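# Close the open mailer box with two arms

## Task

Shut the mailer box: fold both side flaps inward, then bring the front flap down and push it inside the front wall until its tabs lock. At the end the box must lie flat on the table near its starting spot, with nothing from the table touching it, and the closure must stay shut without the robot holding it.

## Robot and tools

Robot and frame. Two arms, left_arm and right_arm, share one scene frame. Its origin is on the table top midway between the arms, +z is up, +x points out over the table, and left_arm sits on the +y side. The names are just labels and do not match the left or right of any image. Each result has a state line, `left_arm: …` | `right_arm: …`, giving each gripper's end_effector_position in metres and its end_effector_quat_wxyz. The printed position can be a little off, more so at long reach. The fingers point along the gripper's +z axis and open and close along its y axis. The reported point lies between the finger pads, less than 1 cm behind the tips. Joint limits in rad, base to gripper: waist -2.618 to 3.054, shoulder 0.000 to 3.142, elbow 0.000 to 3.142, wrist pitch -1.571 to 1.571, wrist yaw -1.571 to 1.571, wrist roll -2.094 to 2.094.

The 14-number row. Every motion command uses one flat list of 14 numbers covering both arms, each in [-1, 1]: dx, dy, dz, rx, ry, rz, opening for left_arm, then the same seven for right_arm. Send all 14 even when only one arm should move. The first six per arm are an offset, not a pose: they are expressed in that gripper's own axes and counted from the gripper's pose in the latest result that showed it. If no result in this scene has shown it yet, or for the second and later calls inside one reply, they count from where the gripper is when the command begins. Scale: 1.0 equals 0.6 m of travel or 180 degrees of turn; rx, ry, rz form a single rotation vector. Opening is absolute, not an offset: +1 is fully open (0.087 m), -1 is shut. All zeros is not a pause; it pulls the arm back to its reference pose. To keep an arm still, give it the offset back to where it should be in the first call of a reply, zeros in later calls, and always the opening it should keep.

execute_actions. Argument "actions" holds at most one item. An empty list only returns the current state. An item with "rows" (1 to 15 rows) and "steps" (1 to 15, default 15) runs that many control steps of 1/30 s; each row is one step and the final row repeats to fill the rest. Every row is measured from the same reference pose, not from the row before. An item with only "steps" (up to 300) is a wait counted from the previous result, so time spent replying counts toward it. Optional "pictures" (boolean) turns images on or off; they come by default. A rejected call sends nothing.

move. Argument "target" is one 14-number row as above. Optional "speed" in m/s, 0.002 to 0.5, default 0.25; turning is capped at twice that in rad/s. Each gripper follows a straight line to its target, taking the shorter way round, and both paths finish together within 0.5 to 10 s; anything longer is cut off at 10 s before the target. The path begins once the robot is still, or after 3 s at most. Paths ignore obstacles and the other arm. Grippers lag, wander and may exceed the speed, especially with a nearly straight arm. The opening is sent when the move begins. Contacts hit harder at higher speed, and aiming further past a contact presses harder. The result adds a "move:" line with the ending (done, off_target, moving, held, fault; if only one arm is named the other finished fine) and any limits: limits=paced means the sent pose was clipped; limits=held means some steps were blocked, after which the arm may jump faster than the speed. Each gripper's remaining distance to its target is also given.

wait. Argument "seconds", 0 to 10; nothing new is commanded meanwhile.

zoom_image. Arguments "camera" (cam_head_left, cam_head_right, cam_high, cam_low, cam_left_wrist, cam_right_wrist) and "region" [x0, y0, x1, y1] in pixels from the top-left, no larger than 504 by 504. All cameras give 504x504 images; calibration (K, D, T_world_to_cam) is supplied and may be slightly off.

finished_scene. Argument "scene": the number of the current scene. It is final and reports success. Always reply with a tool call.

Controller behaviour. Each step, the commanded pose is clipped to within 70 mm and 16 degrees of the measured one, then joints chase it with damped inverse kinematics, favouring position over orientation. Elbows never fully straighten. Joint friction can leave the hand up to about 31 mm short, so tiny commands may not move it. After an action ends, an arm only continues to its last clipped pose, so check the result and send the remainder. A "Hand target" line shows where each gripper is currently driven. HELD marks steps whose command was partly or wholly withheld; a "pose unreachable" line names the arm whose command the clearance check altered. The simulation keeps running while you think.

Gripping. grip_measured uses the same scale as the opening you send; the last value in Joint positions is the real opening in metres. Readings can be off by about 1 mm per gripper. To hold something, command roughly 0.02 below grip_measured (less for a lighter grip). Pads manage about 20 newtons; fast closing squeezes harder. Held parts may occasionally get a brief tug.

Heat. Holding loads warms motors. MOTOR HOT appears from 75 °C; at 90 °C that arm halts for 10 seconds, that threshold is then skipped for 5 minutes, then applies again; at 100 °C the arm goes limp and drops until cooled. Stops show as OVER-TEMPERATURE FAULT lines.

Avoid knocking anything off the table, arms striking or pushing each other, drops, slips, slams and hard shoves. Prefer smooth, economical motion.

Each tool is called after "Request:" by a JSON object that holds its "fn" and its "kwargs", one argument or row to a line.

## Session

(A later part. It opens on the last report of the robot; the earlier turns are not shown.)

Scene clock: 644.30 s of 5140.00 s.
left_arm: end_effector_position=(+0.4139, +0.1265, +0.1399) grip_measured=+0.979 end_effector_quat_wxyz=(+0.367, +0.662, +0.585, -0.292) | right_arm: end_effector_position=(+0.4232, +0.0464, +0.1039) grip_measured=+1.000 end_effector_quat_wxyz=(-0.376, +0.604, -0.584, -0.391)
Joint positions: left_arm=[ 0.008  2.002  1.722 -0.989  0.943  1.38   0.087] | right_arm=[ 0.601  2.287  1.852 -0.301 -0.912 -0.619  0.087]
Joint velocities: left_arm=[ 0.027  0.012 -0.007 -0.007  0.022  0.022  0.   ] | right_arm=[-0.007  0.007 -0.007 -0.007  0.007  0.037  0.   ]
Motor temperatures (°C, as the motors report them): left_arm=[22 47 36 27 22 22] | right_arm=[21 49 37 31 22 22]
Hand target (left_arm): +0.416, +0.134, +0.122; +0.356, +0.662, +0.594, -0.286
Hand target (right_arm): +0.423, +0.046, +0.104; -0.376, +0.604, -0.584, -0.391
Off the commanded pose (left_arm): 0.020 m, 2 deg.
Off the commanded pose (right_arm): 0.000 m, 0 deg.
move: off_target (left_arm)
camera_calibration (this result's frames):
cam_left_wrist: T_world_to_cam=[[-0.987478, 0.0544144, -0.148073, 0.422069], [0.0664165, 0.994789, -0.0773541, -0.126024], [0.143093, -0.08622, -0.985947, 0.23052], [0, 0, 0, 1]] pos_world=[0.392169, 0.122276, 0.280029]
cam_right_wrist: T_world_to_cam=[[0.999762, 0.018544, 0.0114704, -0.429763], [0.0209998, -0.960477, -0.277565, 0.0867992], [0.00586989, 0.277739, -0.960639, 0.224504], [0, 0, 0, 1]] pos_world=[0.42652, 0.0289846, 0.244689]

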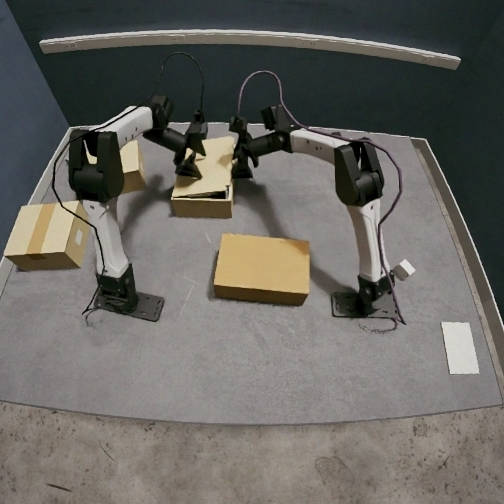

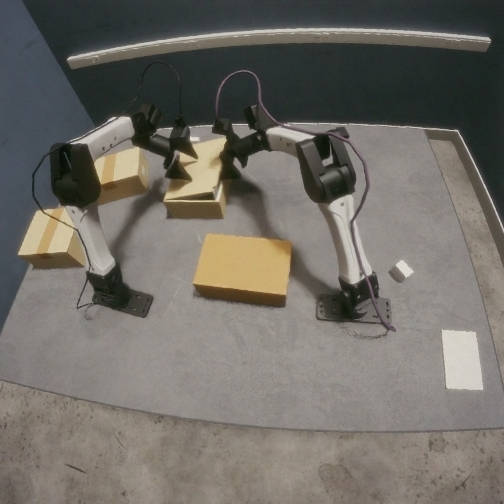

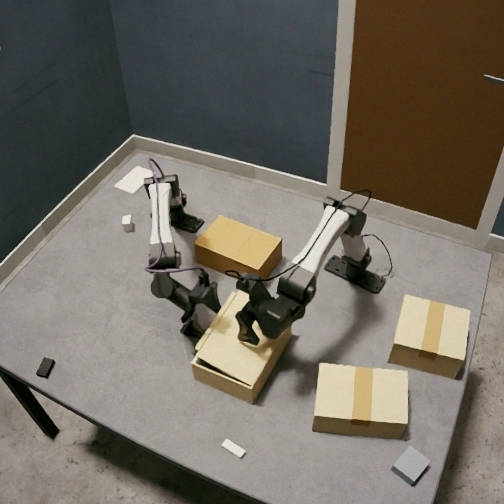

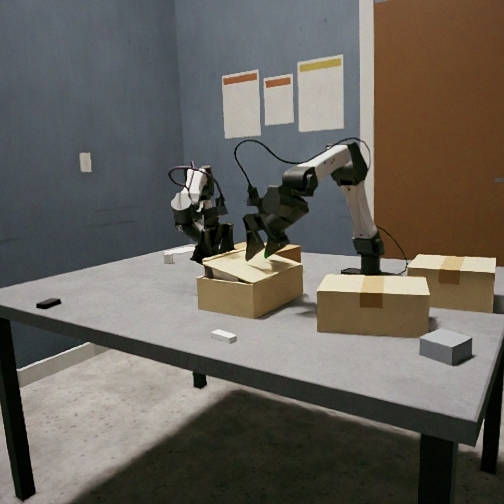

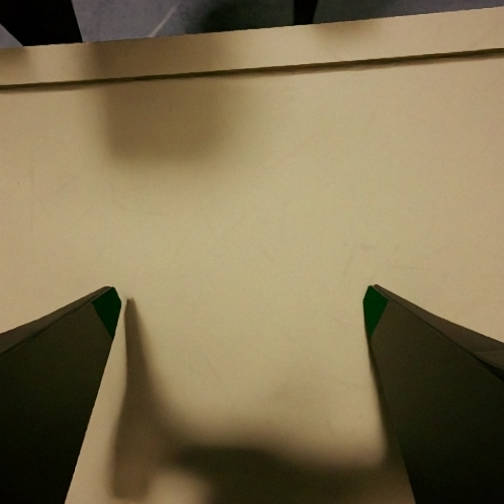

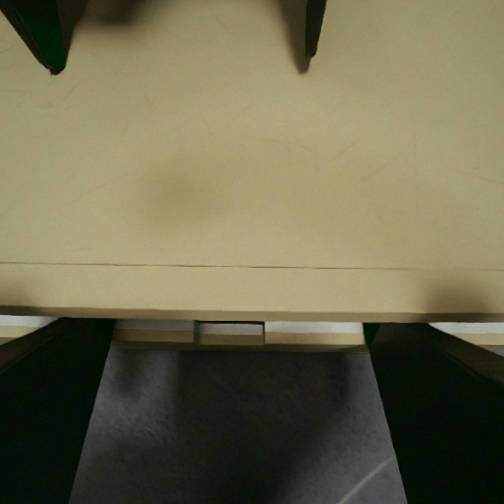

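Flap is inside. Withdraw right and press.

Request:
{"fn": "move", "kwargs": {
  "target": [0,0,0,0,0,0,1, 0,0,-0.06,0,0,0,1],
  "speed": 0.03
}}

Request:
{"fn": "move", "kwargs": {
  "target": [0.06,0,0.035,0,0,0,1, -0.06,0,0,0,0,0,1],
  "speed": 0.03
}}

Scene clock: 647.87 s of 5140.00 s.
left_arm: end_effector_position=(+0.4135, +0.1255, +0.1407) grip_measured=+0.979 end_effector_quat_wxyz=(+0.368, +0.661, +0.584, -0.295) | right_arm: end_effector_position=(+0.4281, +0.0194, +0.1137) grip_measured=+1.000 end_effector_quat_wxyz=(-0.378, +0.603, -0.585, -0.390)
Joint positions: left_arm=[ 0.008  2.002  1.721 -0.989  0.95   1.38   0.087] | right_arm=[ 0.55   2.244  1.827 -0.362 -0.947 -0.674  0.087]
Joint velocities: left_arm=[-0.002 -0.017 -0.002 -0.095 -0.066  0.081  0.001] | right_arm=[ 0.007 -0.007  0.017  0.037 -0.022 -0.022  0.   ]
Motor temperatures (°C, as the motors report them): left_arm=[22 47 36 27 22 22] | right_arm=[21 50 37 31 22 22]
Hand target (left_arm): +0.414, +0.126, +0.140; +0.366, +0.662, +0.585, -0.292
Hand target (right_arm): +0.424, +0.014, +0.119; -0.377, +0.603, -0.584, -0.391
Off the commanded pose (left_arm): 0.001 m, 0 deg.
Off the commanded pose (right_arm): 0.008 m, 0 deg.
move: done
camera_calibration (this result's frames):
cam_left_wrist: T_world_to_cam=[[-0.987584, 0.0553706, -0.147011, 0.421567], [0.0683311, 0.994067, -0.0846239, -0.12464], [0.141453, -0.0936186, -0.985508, 0.232799], [0, 0, 0, 1]] pos_world=[0.391919, 0.122353, 0.280853]
cam_right_wrist: T_world_to_cam=[[0.999812, 0.0144468, 0.012961, -0.434315], [0.0174842, -0.96033, -0.278316, 0.0650674], [0.00842612, 0.27849, -0.960402, 0.240238], [0, 0, 0, 1]] pos_world=[0.431072, 0.00185666, 0.254464]

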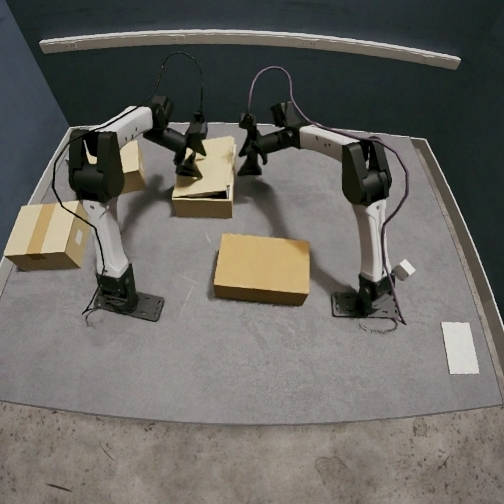

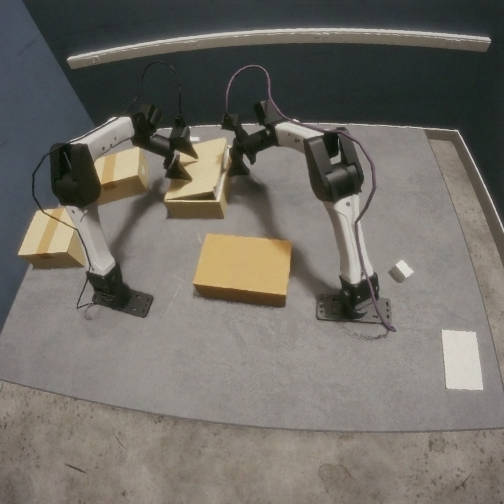

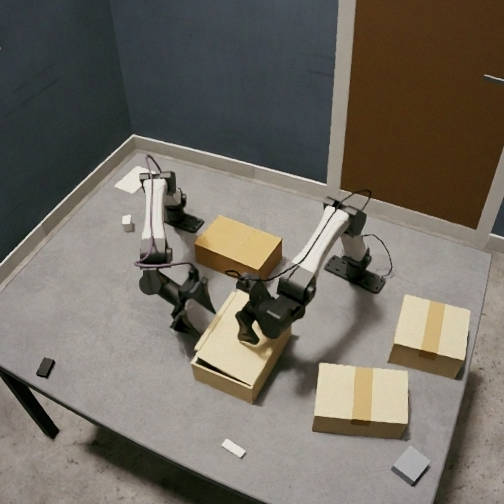

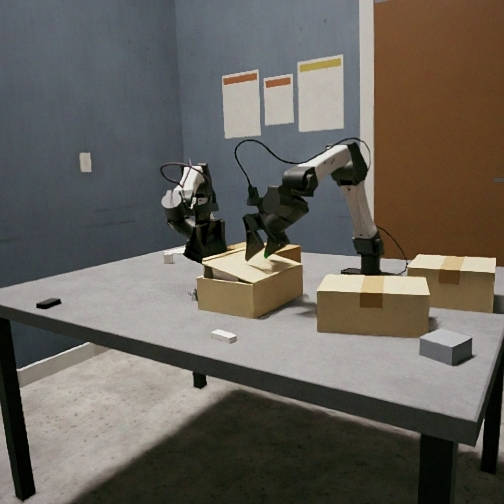

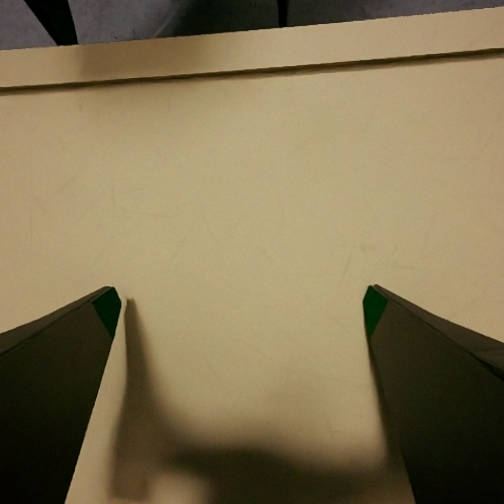

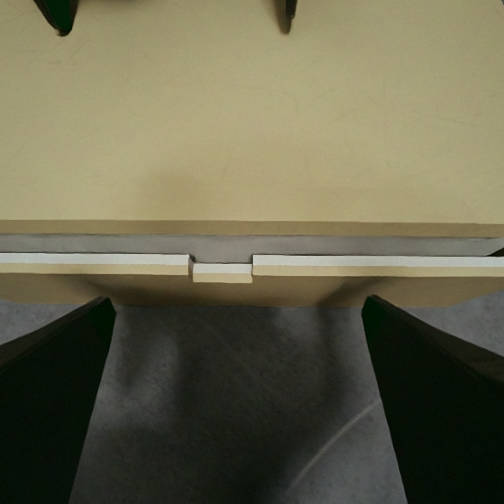

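Scene clock: 649.53 s of 5140.00 s.
left_arm: end_effector_position=(+0.4165, +0.1224, +0.1222) grip_measured=+0.979 end_effector_quat_wxyz=(+0.380, +0.661, +0.574, -0.299) | right_arm: end_effector_position=(+0.4290, +0.0306, +0.1455) grip_measured=+1.000 end_effector_quat_wxyz=(-0.383, +0.604, -0.581, -0.389)
Joint positions: left_arm=[ 0.01   2.013  1.648 -0.889  0.976  1.384  0.087] | right_arm=[ 0.568  2.244  1.943 -0.448 -0.935 -0.652  0.087]
Joint velocities: left_arm=[-0.007 -0.017  0.002  0.007 -0.022  0.037  0.   ] | right_arm=[-0.012  0.002 -0.012 -0.037  0.007  0.007  0.   ]
Motor temperatures (°C, as the motors report them): left_arm=[22 47 36 27 22 22] | right_arm=[21 50 37 31 22 22]
Hand target (left_arm): +0.418, +0.129, +0.100; +0.368, +0.661, +0.583, -0.295
Hand target (right_arm): +0.428, +0.034, +0.146; -0.378, +0.602, -0.585, -0.390
Off the commanded pose (left_arm): 0.024 m, 2 deg.
Off the commanded pose (right_arm): 0.004 m, 1 deg.
move: off_target (left_arm)
camera_calibration (this result's frames):
cam_left_wrist: T_world_to_cam=[[-0.984708, 0.0595034, -0.163734, 0.422295], [0.0781069, 0.990899, -0.109633, -0.123978], [0.155721, -0.120746, -0.980394, 0.210669], [0, 0, 0, 1]] pos_world=[0.392715, 0.123159, 0.262091]
cam_right_wrist: T_world_to_cam=[[0.999604, 0.0153362, 0.0236016, -0.437266], [0.0214261, -0.958371, -0.28472, 0.0837939], [0.0182525, 0.285113, -0.95832, 0.262923], [0, 0, 0, 1]] pos_world=[0.430498, 0.0120488, 0.286143]

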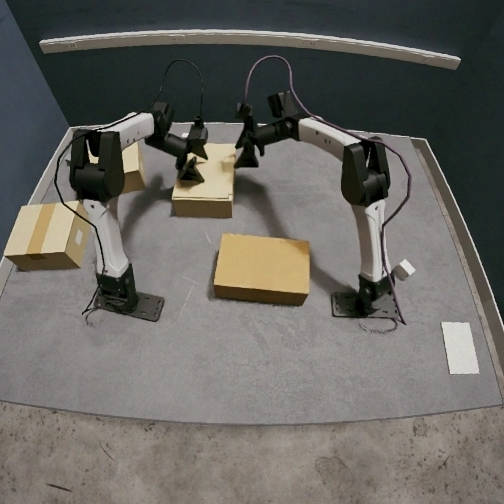

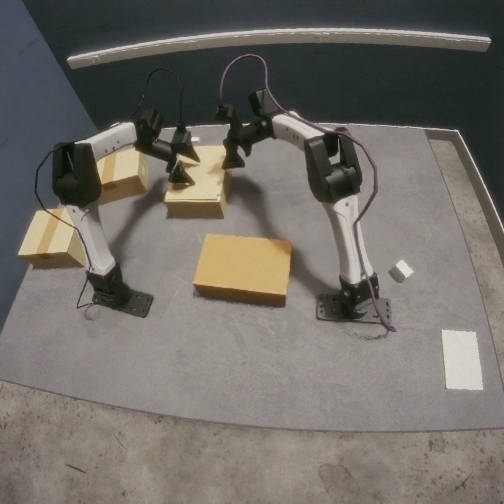

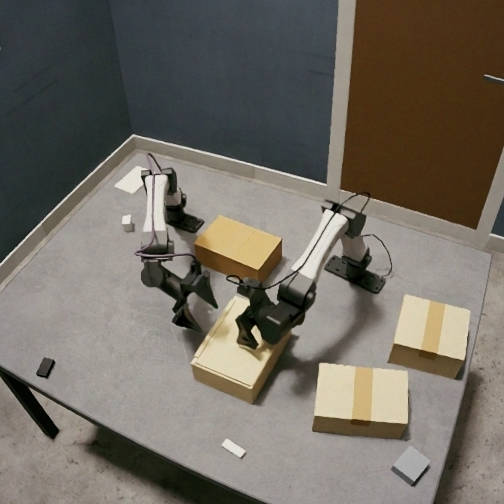

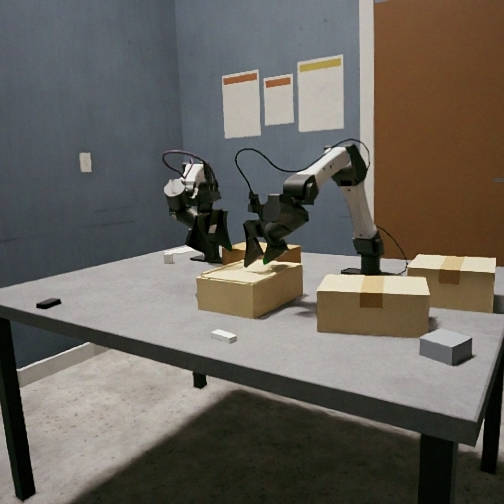

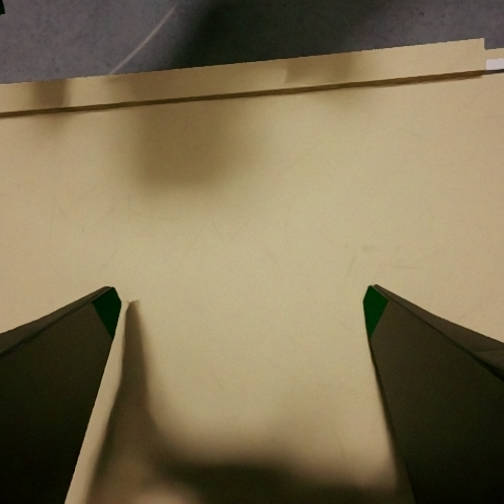

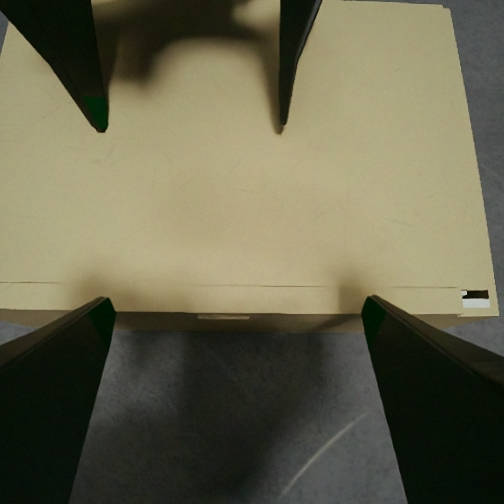

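Request:
{"fn": "move", "kwargs": {
  "target": [0,0,0,0,0,0,1, 0.07,0,0.068,0,0,0,1],
  "speed": 0.05
}}

Request:
{"fn": "move", "kwargs": {
  "target": [-0.07,0,-0.05,0,0,0,1, -0.07,0,-0.07,0,0,0,1],
  "speed": 0.08
}}

Scene clock: 652.73 s of 5140.00 s.
left_arm: end_effector_position=(+0.4163, +0.1219, +0.1228) grip_measured=+0.979 end_effector_quat_wxyz=(+0.381, +0.660, +0.573, -0.300) | right_arm: end_effector_position=(+0.4316, +0.0472, +0.1134) grip_measured=+1.000 end_effector_quat_wxyz=(-0.396, +0.606, -0.571, -0.388)
Joint positions: left_arm=[ 0.01   2.013  1.648 -0.889  0.981  1.384  0.087] | right_arm=[ 0.593  2.287  1.864 -0.269 -0.923 -0.623  0.087]
Joint velocities: left_arm=[ 0.002  0.007  0.012  0.007 -0.022 -0.066 -0.   ] | right_arm=[ 0.017 -0.007 -0.007  0.007  0.037  0.007  0.   ]
Motor temperatures (°C, as the motors report them): left_arm=[22 46 36 27 22 22] | right_arm=[21 50 37 31 22 22]
Hand target (left_arm): +0.417, +0.122, +0.122; +0.380, +0.661, +0.574, -0.299
Hand target (right_arm): +0.428, +0.050, +0.091; -0.382, +0.604, -0.581, -0.389
Off the commanded pose (left_arm): 0.001 m, 0 deg.
Off the commanded pose (right_arm): 0.023 m, 2 deg.
move: off_target (right_arm)
camera_calibration (this result's frames):
cam_left_wrist: T_world_to_cam=[[-0.984673, 0.0601925, -0.163692, 0.422127], [0.0794833, 0.990299, -0.113973, -0.123293], [0.155244, -0.125237, -0.979906, 0.21186], [0, 0, 0, 1]] pos_world=[0.392567, 0.123221, 0.262649]
cam_right_wrist: T_world_to_cam=[[0.998615, 0.0186376, 0.0491916, -0.442047], [0.0327521, -0.952053, -0.304175, 0.0875342], [0.0411639, 0.305365, -0.951345, 0.215754], [0, 0, 0, 1]] pos_world=[0.429686, 0.0256921, 0.253627]

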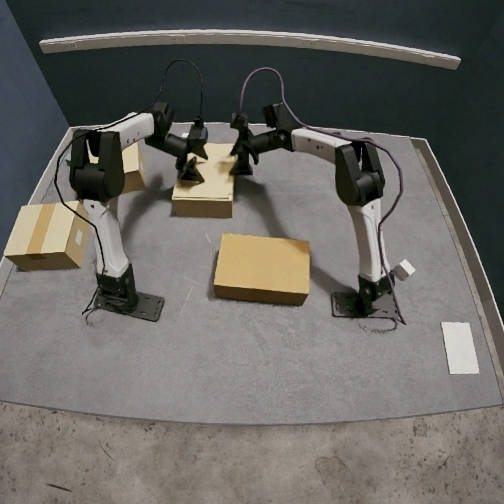

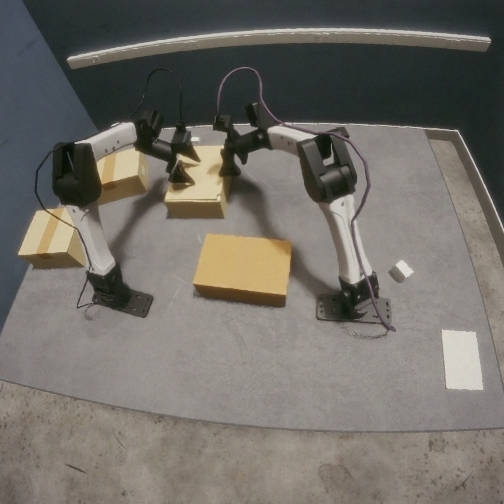

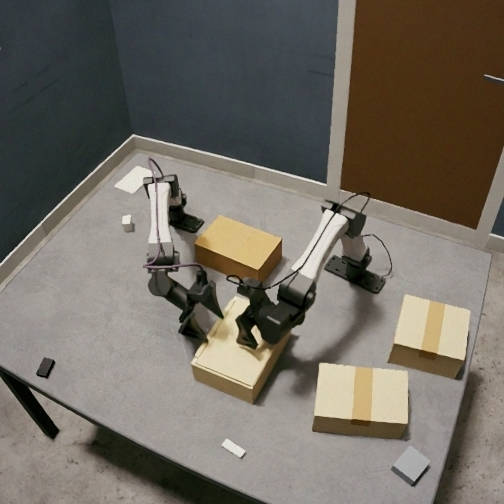

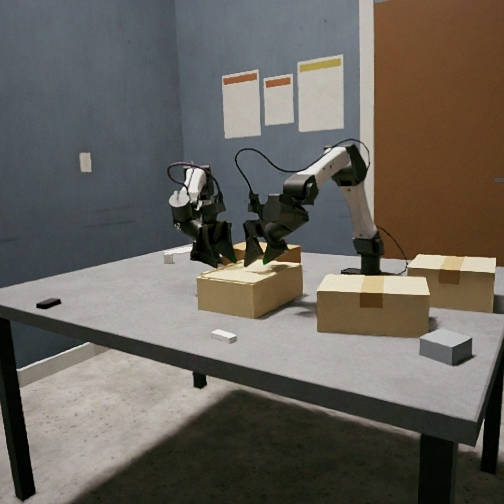

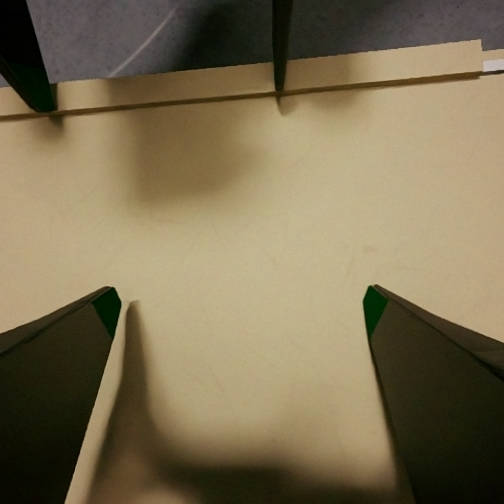

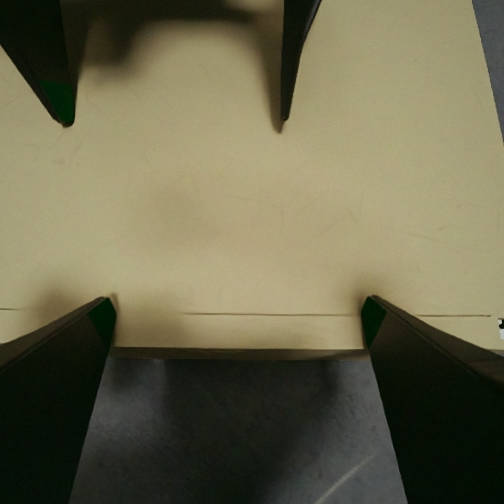

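Scene clock: 654.03 s of 5140.00 s.
left_arm: end_effector_position=(+0.4097, +0.1228, +0.1706) grip_measured=+0.979 end_effector_quat_wxyz=(+0.383, +0.661, +0.572, -0.299) | right_arm: end_effector_position=(+0.4280, +0.0269, +0.1507) grip_measured=+1.000 end_effector_quat_wxyz=(-0.383, +0.602, -0.581, -0.392)
Joint positions: left_arm=[ 0.01   1.975  1.783 -1.057  0.981  1.384  0.087] | right_arm=[ 0.561  2.231  1.942 -0.46  -0.944 -0.654  0.087]
Joint velocities: left_arm=[-0.012  0.002  0.022  0.022 -0.022 -0.125 -0.   ] | right_arm=[-0.007 -0.027  0.007 -0.007 -0.051 -0.051  0.   ]
Motor temperatures (°C, as the motors report them): left_arm=[22 46 36 27 22 22] | right_arm=[21 50 37 31 22 22]
Hand target (left_arm): +0.409, +0.125, +0.174; +0.381, +0.660, +0.573, -0.300
Hand target (right_arm): +0.430, +0.025, +0.168; -0.396, +0.605, -0.571, -0.388
Off the commanded pose (left_arm): 0.004 m, 0 deg.
Off the commanded pose (right_arm): 0.018 m, 2 deg.
move: off_target (right_arm)
camera_calibration (this result's frames):
cam_left_wrist: T_world_to_cam=[[-0.983991, 0.0601998, -0.167742, 0.423872], [0.0801813, 0.990123, -0.115014, -0.11834], [0.159161, -0.126622, -0.979099, 0.258291], [0, 0, 0, 1]] pos_world=[0.385465, 0.124359, 0.310382]
cam_right_wrist: T_world_to_cam=[[0.999669, 0.0159628, 0.0201923, -0.43589], [0.0211255, -0.956998, -0.289323, 0.0825857], [0.0147056, 0.289654, -0.957018, 0.27014], [0, 0, 0, 1]] pos_world=[0.430029, 0.0077454, 0.291224]

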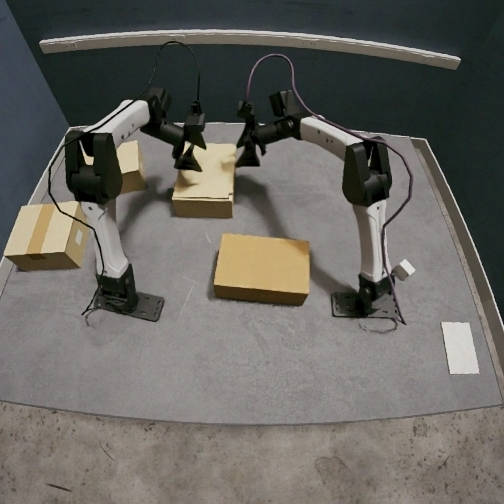

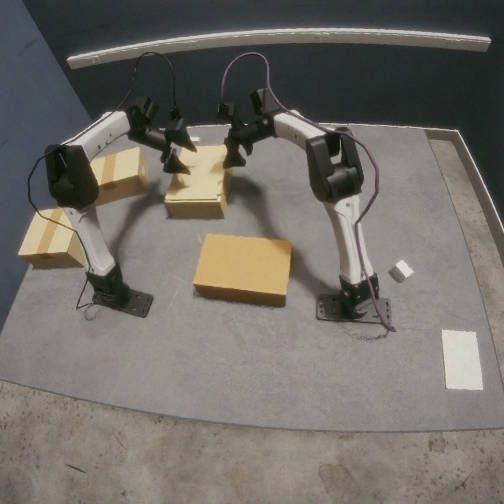

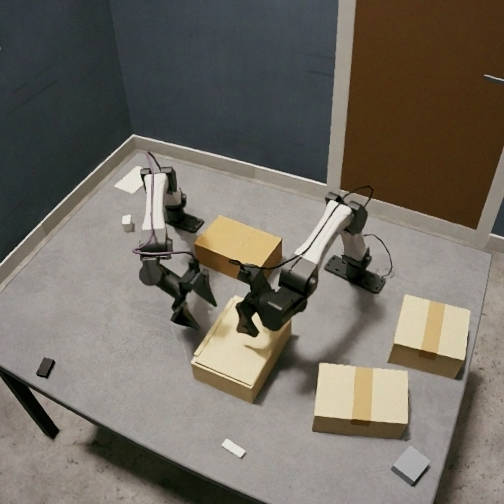

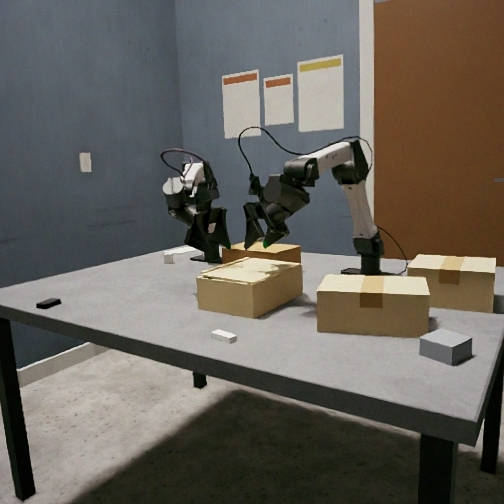

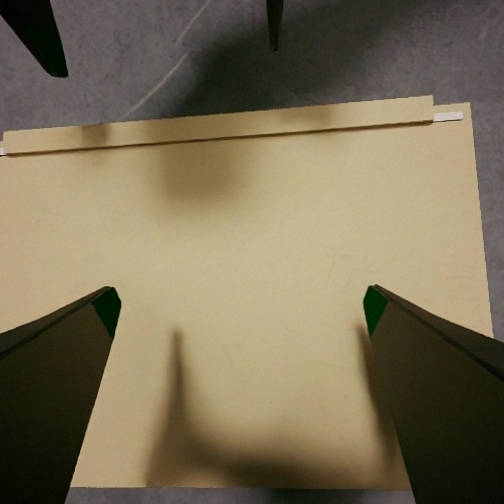

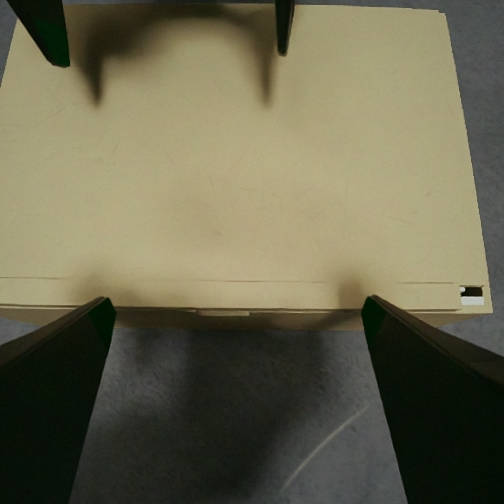

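Request:
{"fn": "move", "kwargs": {
  "target": [0.09,-0.018,0.058,0.029,0,-0.046,1, -0.05,0.1,-0.3,0,0,0,1],
  "speed": 0.1
}}

Scene clock: 659.37 s of 5140.00 s.
left_arm: end_effector_position=(+0.4123, +0.1198, +0.1204) grip_measured=+0.979 end_effector_quat_wxyz=(+0.344, +0.642, +0.594, -0.342) | right_arm: end_effector_position=(+0.3715, -0.1247, +0.2371) grip_measured=+1.000 end_effector_quat_wxyz=(-0.374, +0.596, -0.589, -0.397)
Joint positions: left_arm=[ 0.01   2.102  1.783 -1.059  1.001  1.384  0.087] | right_arm=[ 0.284  1.89   1.848 -1.101 -1.109 -1.077  0.087]
Joint velocities: left_arm=[-0.007 -0.002  0.002 -0.066  0.051 -0.037  0.   ] | right_arm=[-0.046  0.002  0.017 -0.051  0.051 -0.051  0.   ]
Motor temperatures (°C, as the motors report them): left_arm=[22 46 36 27 22 22] | right_arm=[21 51 37 30 22 22]
Hand target (left_arm): +0.409, +0.123, +0.105; +0.330, +0.634, +0.604, -0.352
Hand target (right_arm): +0.370, -0.126, +0.250; -0.385, +0.600, -0.581, -0.392
Off the commanded pose (left_arm): 0.015 m, 2 deg.
Off the commanded pose (right_arm): 0.013 m, 2 deg.
move: off_target (left_arm, right_arm)
camera_calibration (this result's frames):
cam_left_wrist: T_world_to_cam=[[-0.9971, 0.0652651, -0.0391492, 0.407517], [0.0696325, 0.98994, -0.123169, -0.116013], [0.0307167, -0.125538, -0.991613, 0.262691], [0, 0, 0, 1]] pos_world=[0.406344, 0.121227, 0.262152]
cam_right_wrist: T_world_to_cam=[[0.99992, 0.00946579, -0.00837212, -0.372894], [0.00671248, -0.959166, -0.282763, -0.0328494], [-0.0107068, 0.282684, -0.959153, 0.406652], [0, 0, 0, 1]] pos_world=[0.377438, -0.142933, 0.377631]

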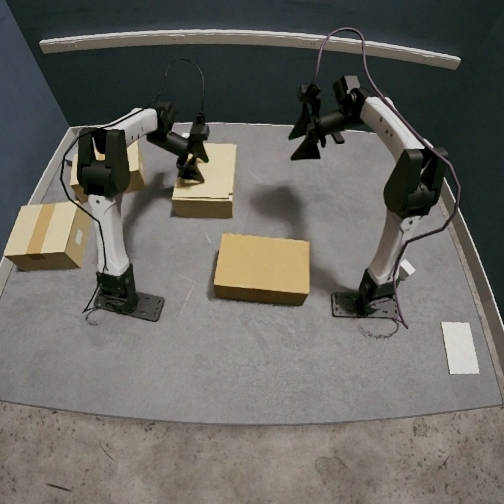

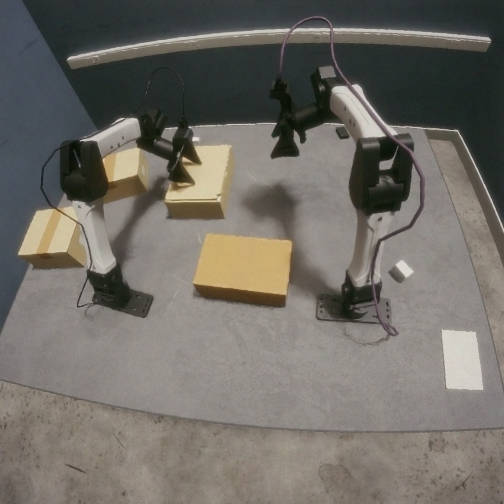

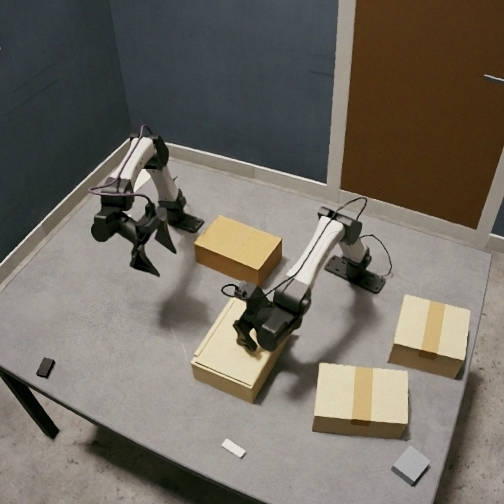

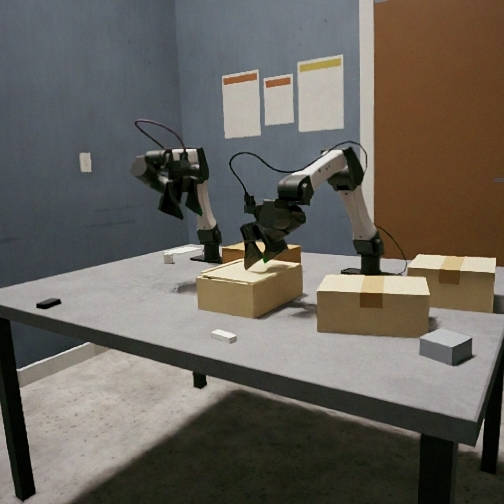

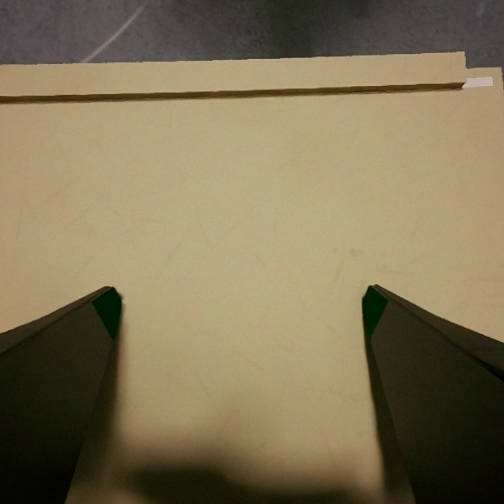

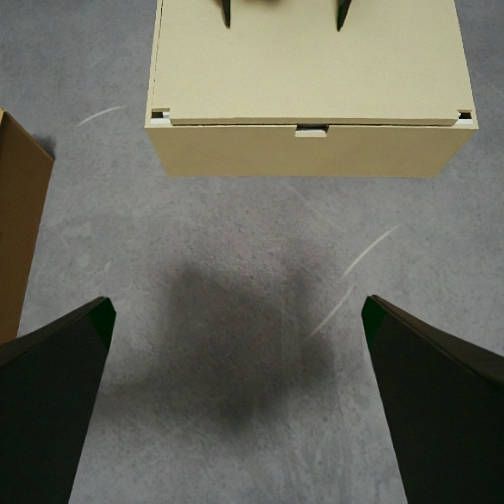

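Request:
{"fn": "move", "kwargs": {
  "target": [0.028,0,0.018,-0.212,0.009,-0.133,1, 0,0,0,0,0,0,1],
  "speed": 0.1
}}

Scene clock: 665.47 s of 5140.00 s.
left_arm: end_effector_position=(+0.4204, +0.1153, +0.1192) grip_measured=+0.979 end_effector_quat_wxyz=(+0.463, +0.373, +0.781, -0.192) | right_arm: end_effector_position=(+0.3709, -0.1249, +0.2369) grip_measured=+1.000 end_effector_quat_wxyz=(-0.373, +0.596, -0.589, -0.397)
Joint positions: left_arm=[-0.13   1.679  1.065  0.023  0.462  0.343  0.087] | right_arm=[ 0.284  1.89   1.848 -1.105 -1.109 -1.079  0.087]
Joint velocities: left_arm=[-0.007  0.007 -0.007 -0.022 -0.051 -0.022 -0.001] | right_arm=[-0.007  0.007 -0.017 -0.051 -0.007  0.007  0.   ]
Motor temperatures (°C, as the motors report them): left_arm=[22 46 36 27 22 22] | right_arm=[21 50 37 30 22 22]
Hand target (left_arm): +0.412, +0.119, +0.102; +0.444, +0.370, +0.796, -0.183
Hand target (right_arm): +0.372, -0.125, +0.237; -0.374, +0.596, -0.589, -0.397
Off the commanded pose (left_arm): 0.021 m, 3 deg.
Off the commanded pose (right_arm): 0.001 m, 0 deg.
move: off_target (left_arm)
camera_calibration (this result's frames):
cam_left_wrist: T_world_to_cam=[[-0.764417, -0.642751, -0.0503774, 0.400922], [-0.629237, 0.760798, -0.158894, 0.212258], [0.140456, -0.0897618, -0.98601, 0.209776], [0, 0, 0, 1]] pos_world=[0.410568, 0.115037, 0.260765]
cam_right_wrist: T_world_to_cam=[[0.999895, 0.0107022, -0.00972657, -0.371834], [0.00752133, -0.959292, -0.282317, -0.0334324], [-0.012352, 0.282214, -0.959272, 0.407091], [0, 0, 0, 1]] pos_world=[0.377075, -0.142979, 0.377456]

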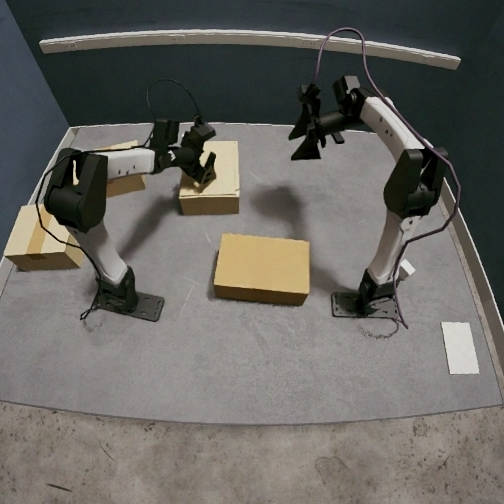

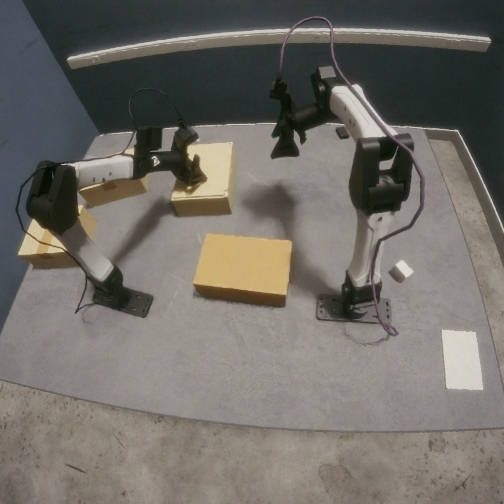

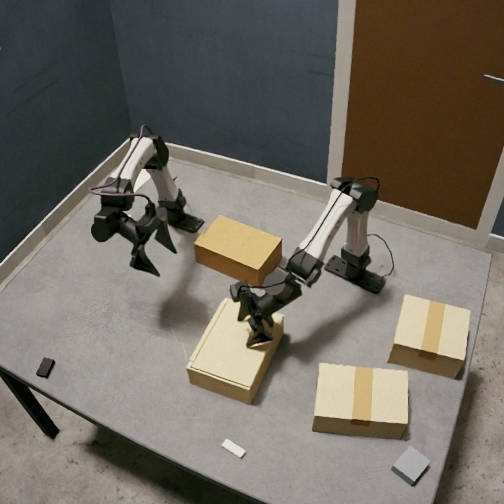

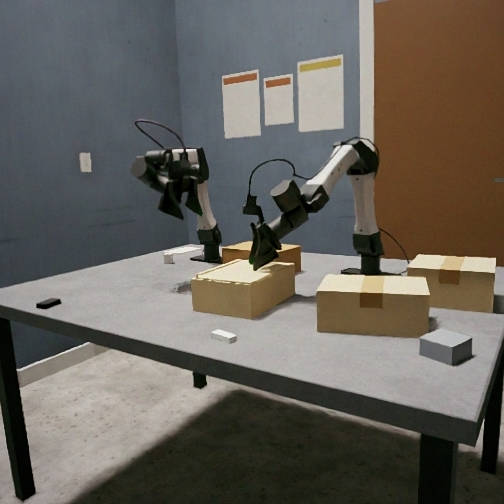

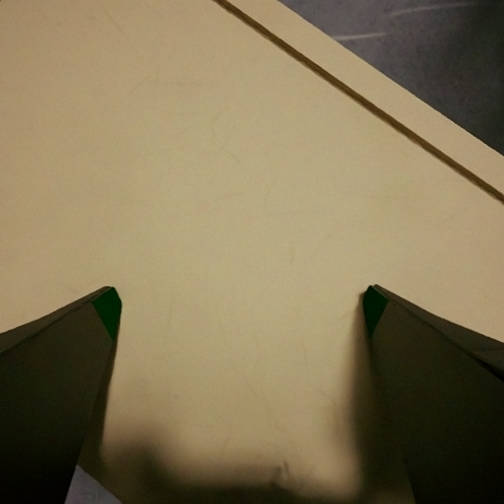

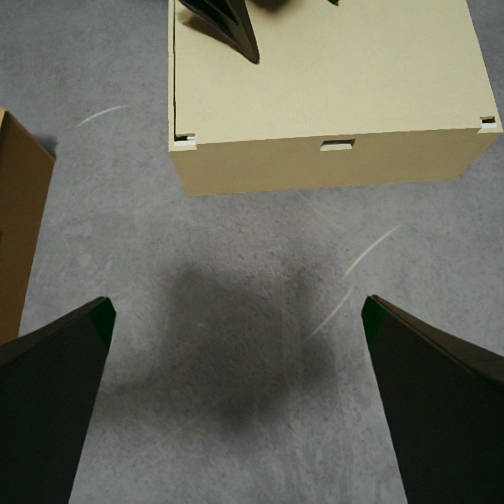

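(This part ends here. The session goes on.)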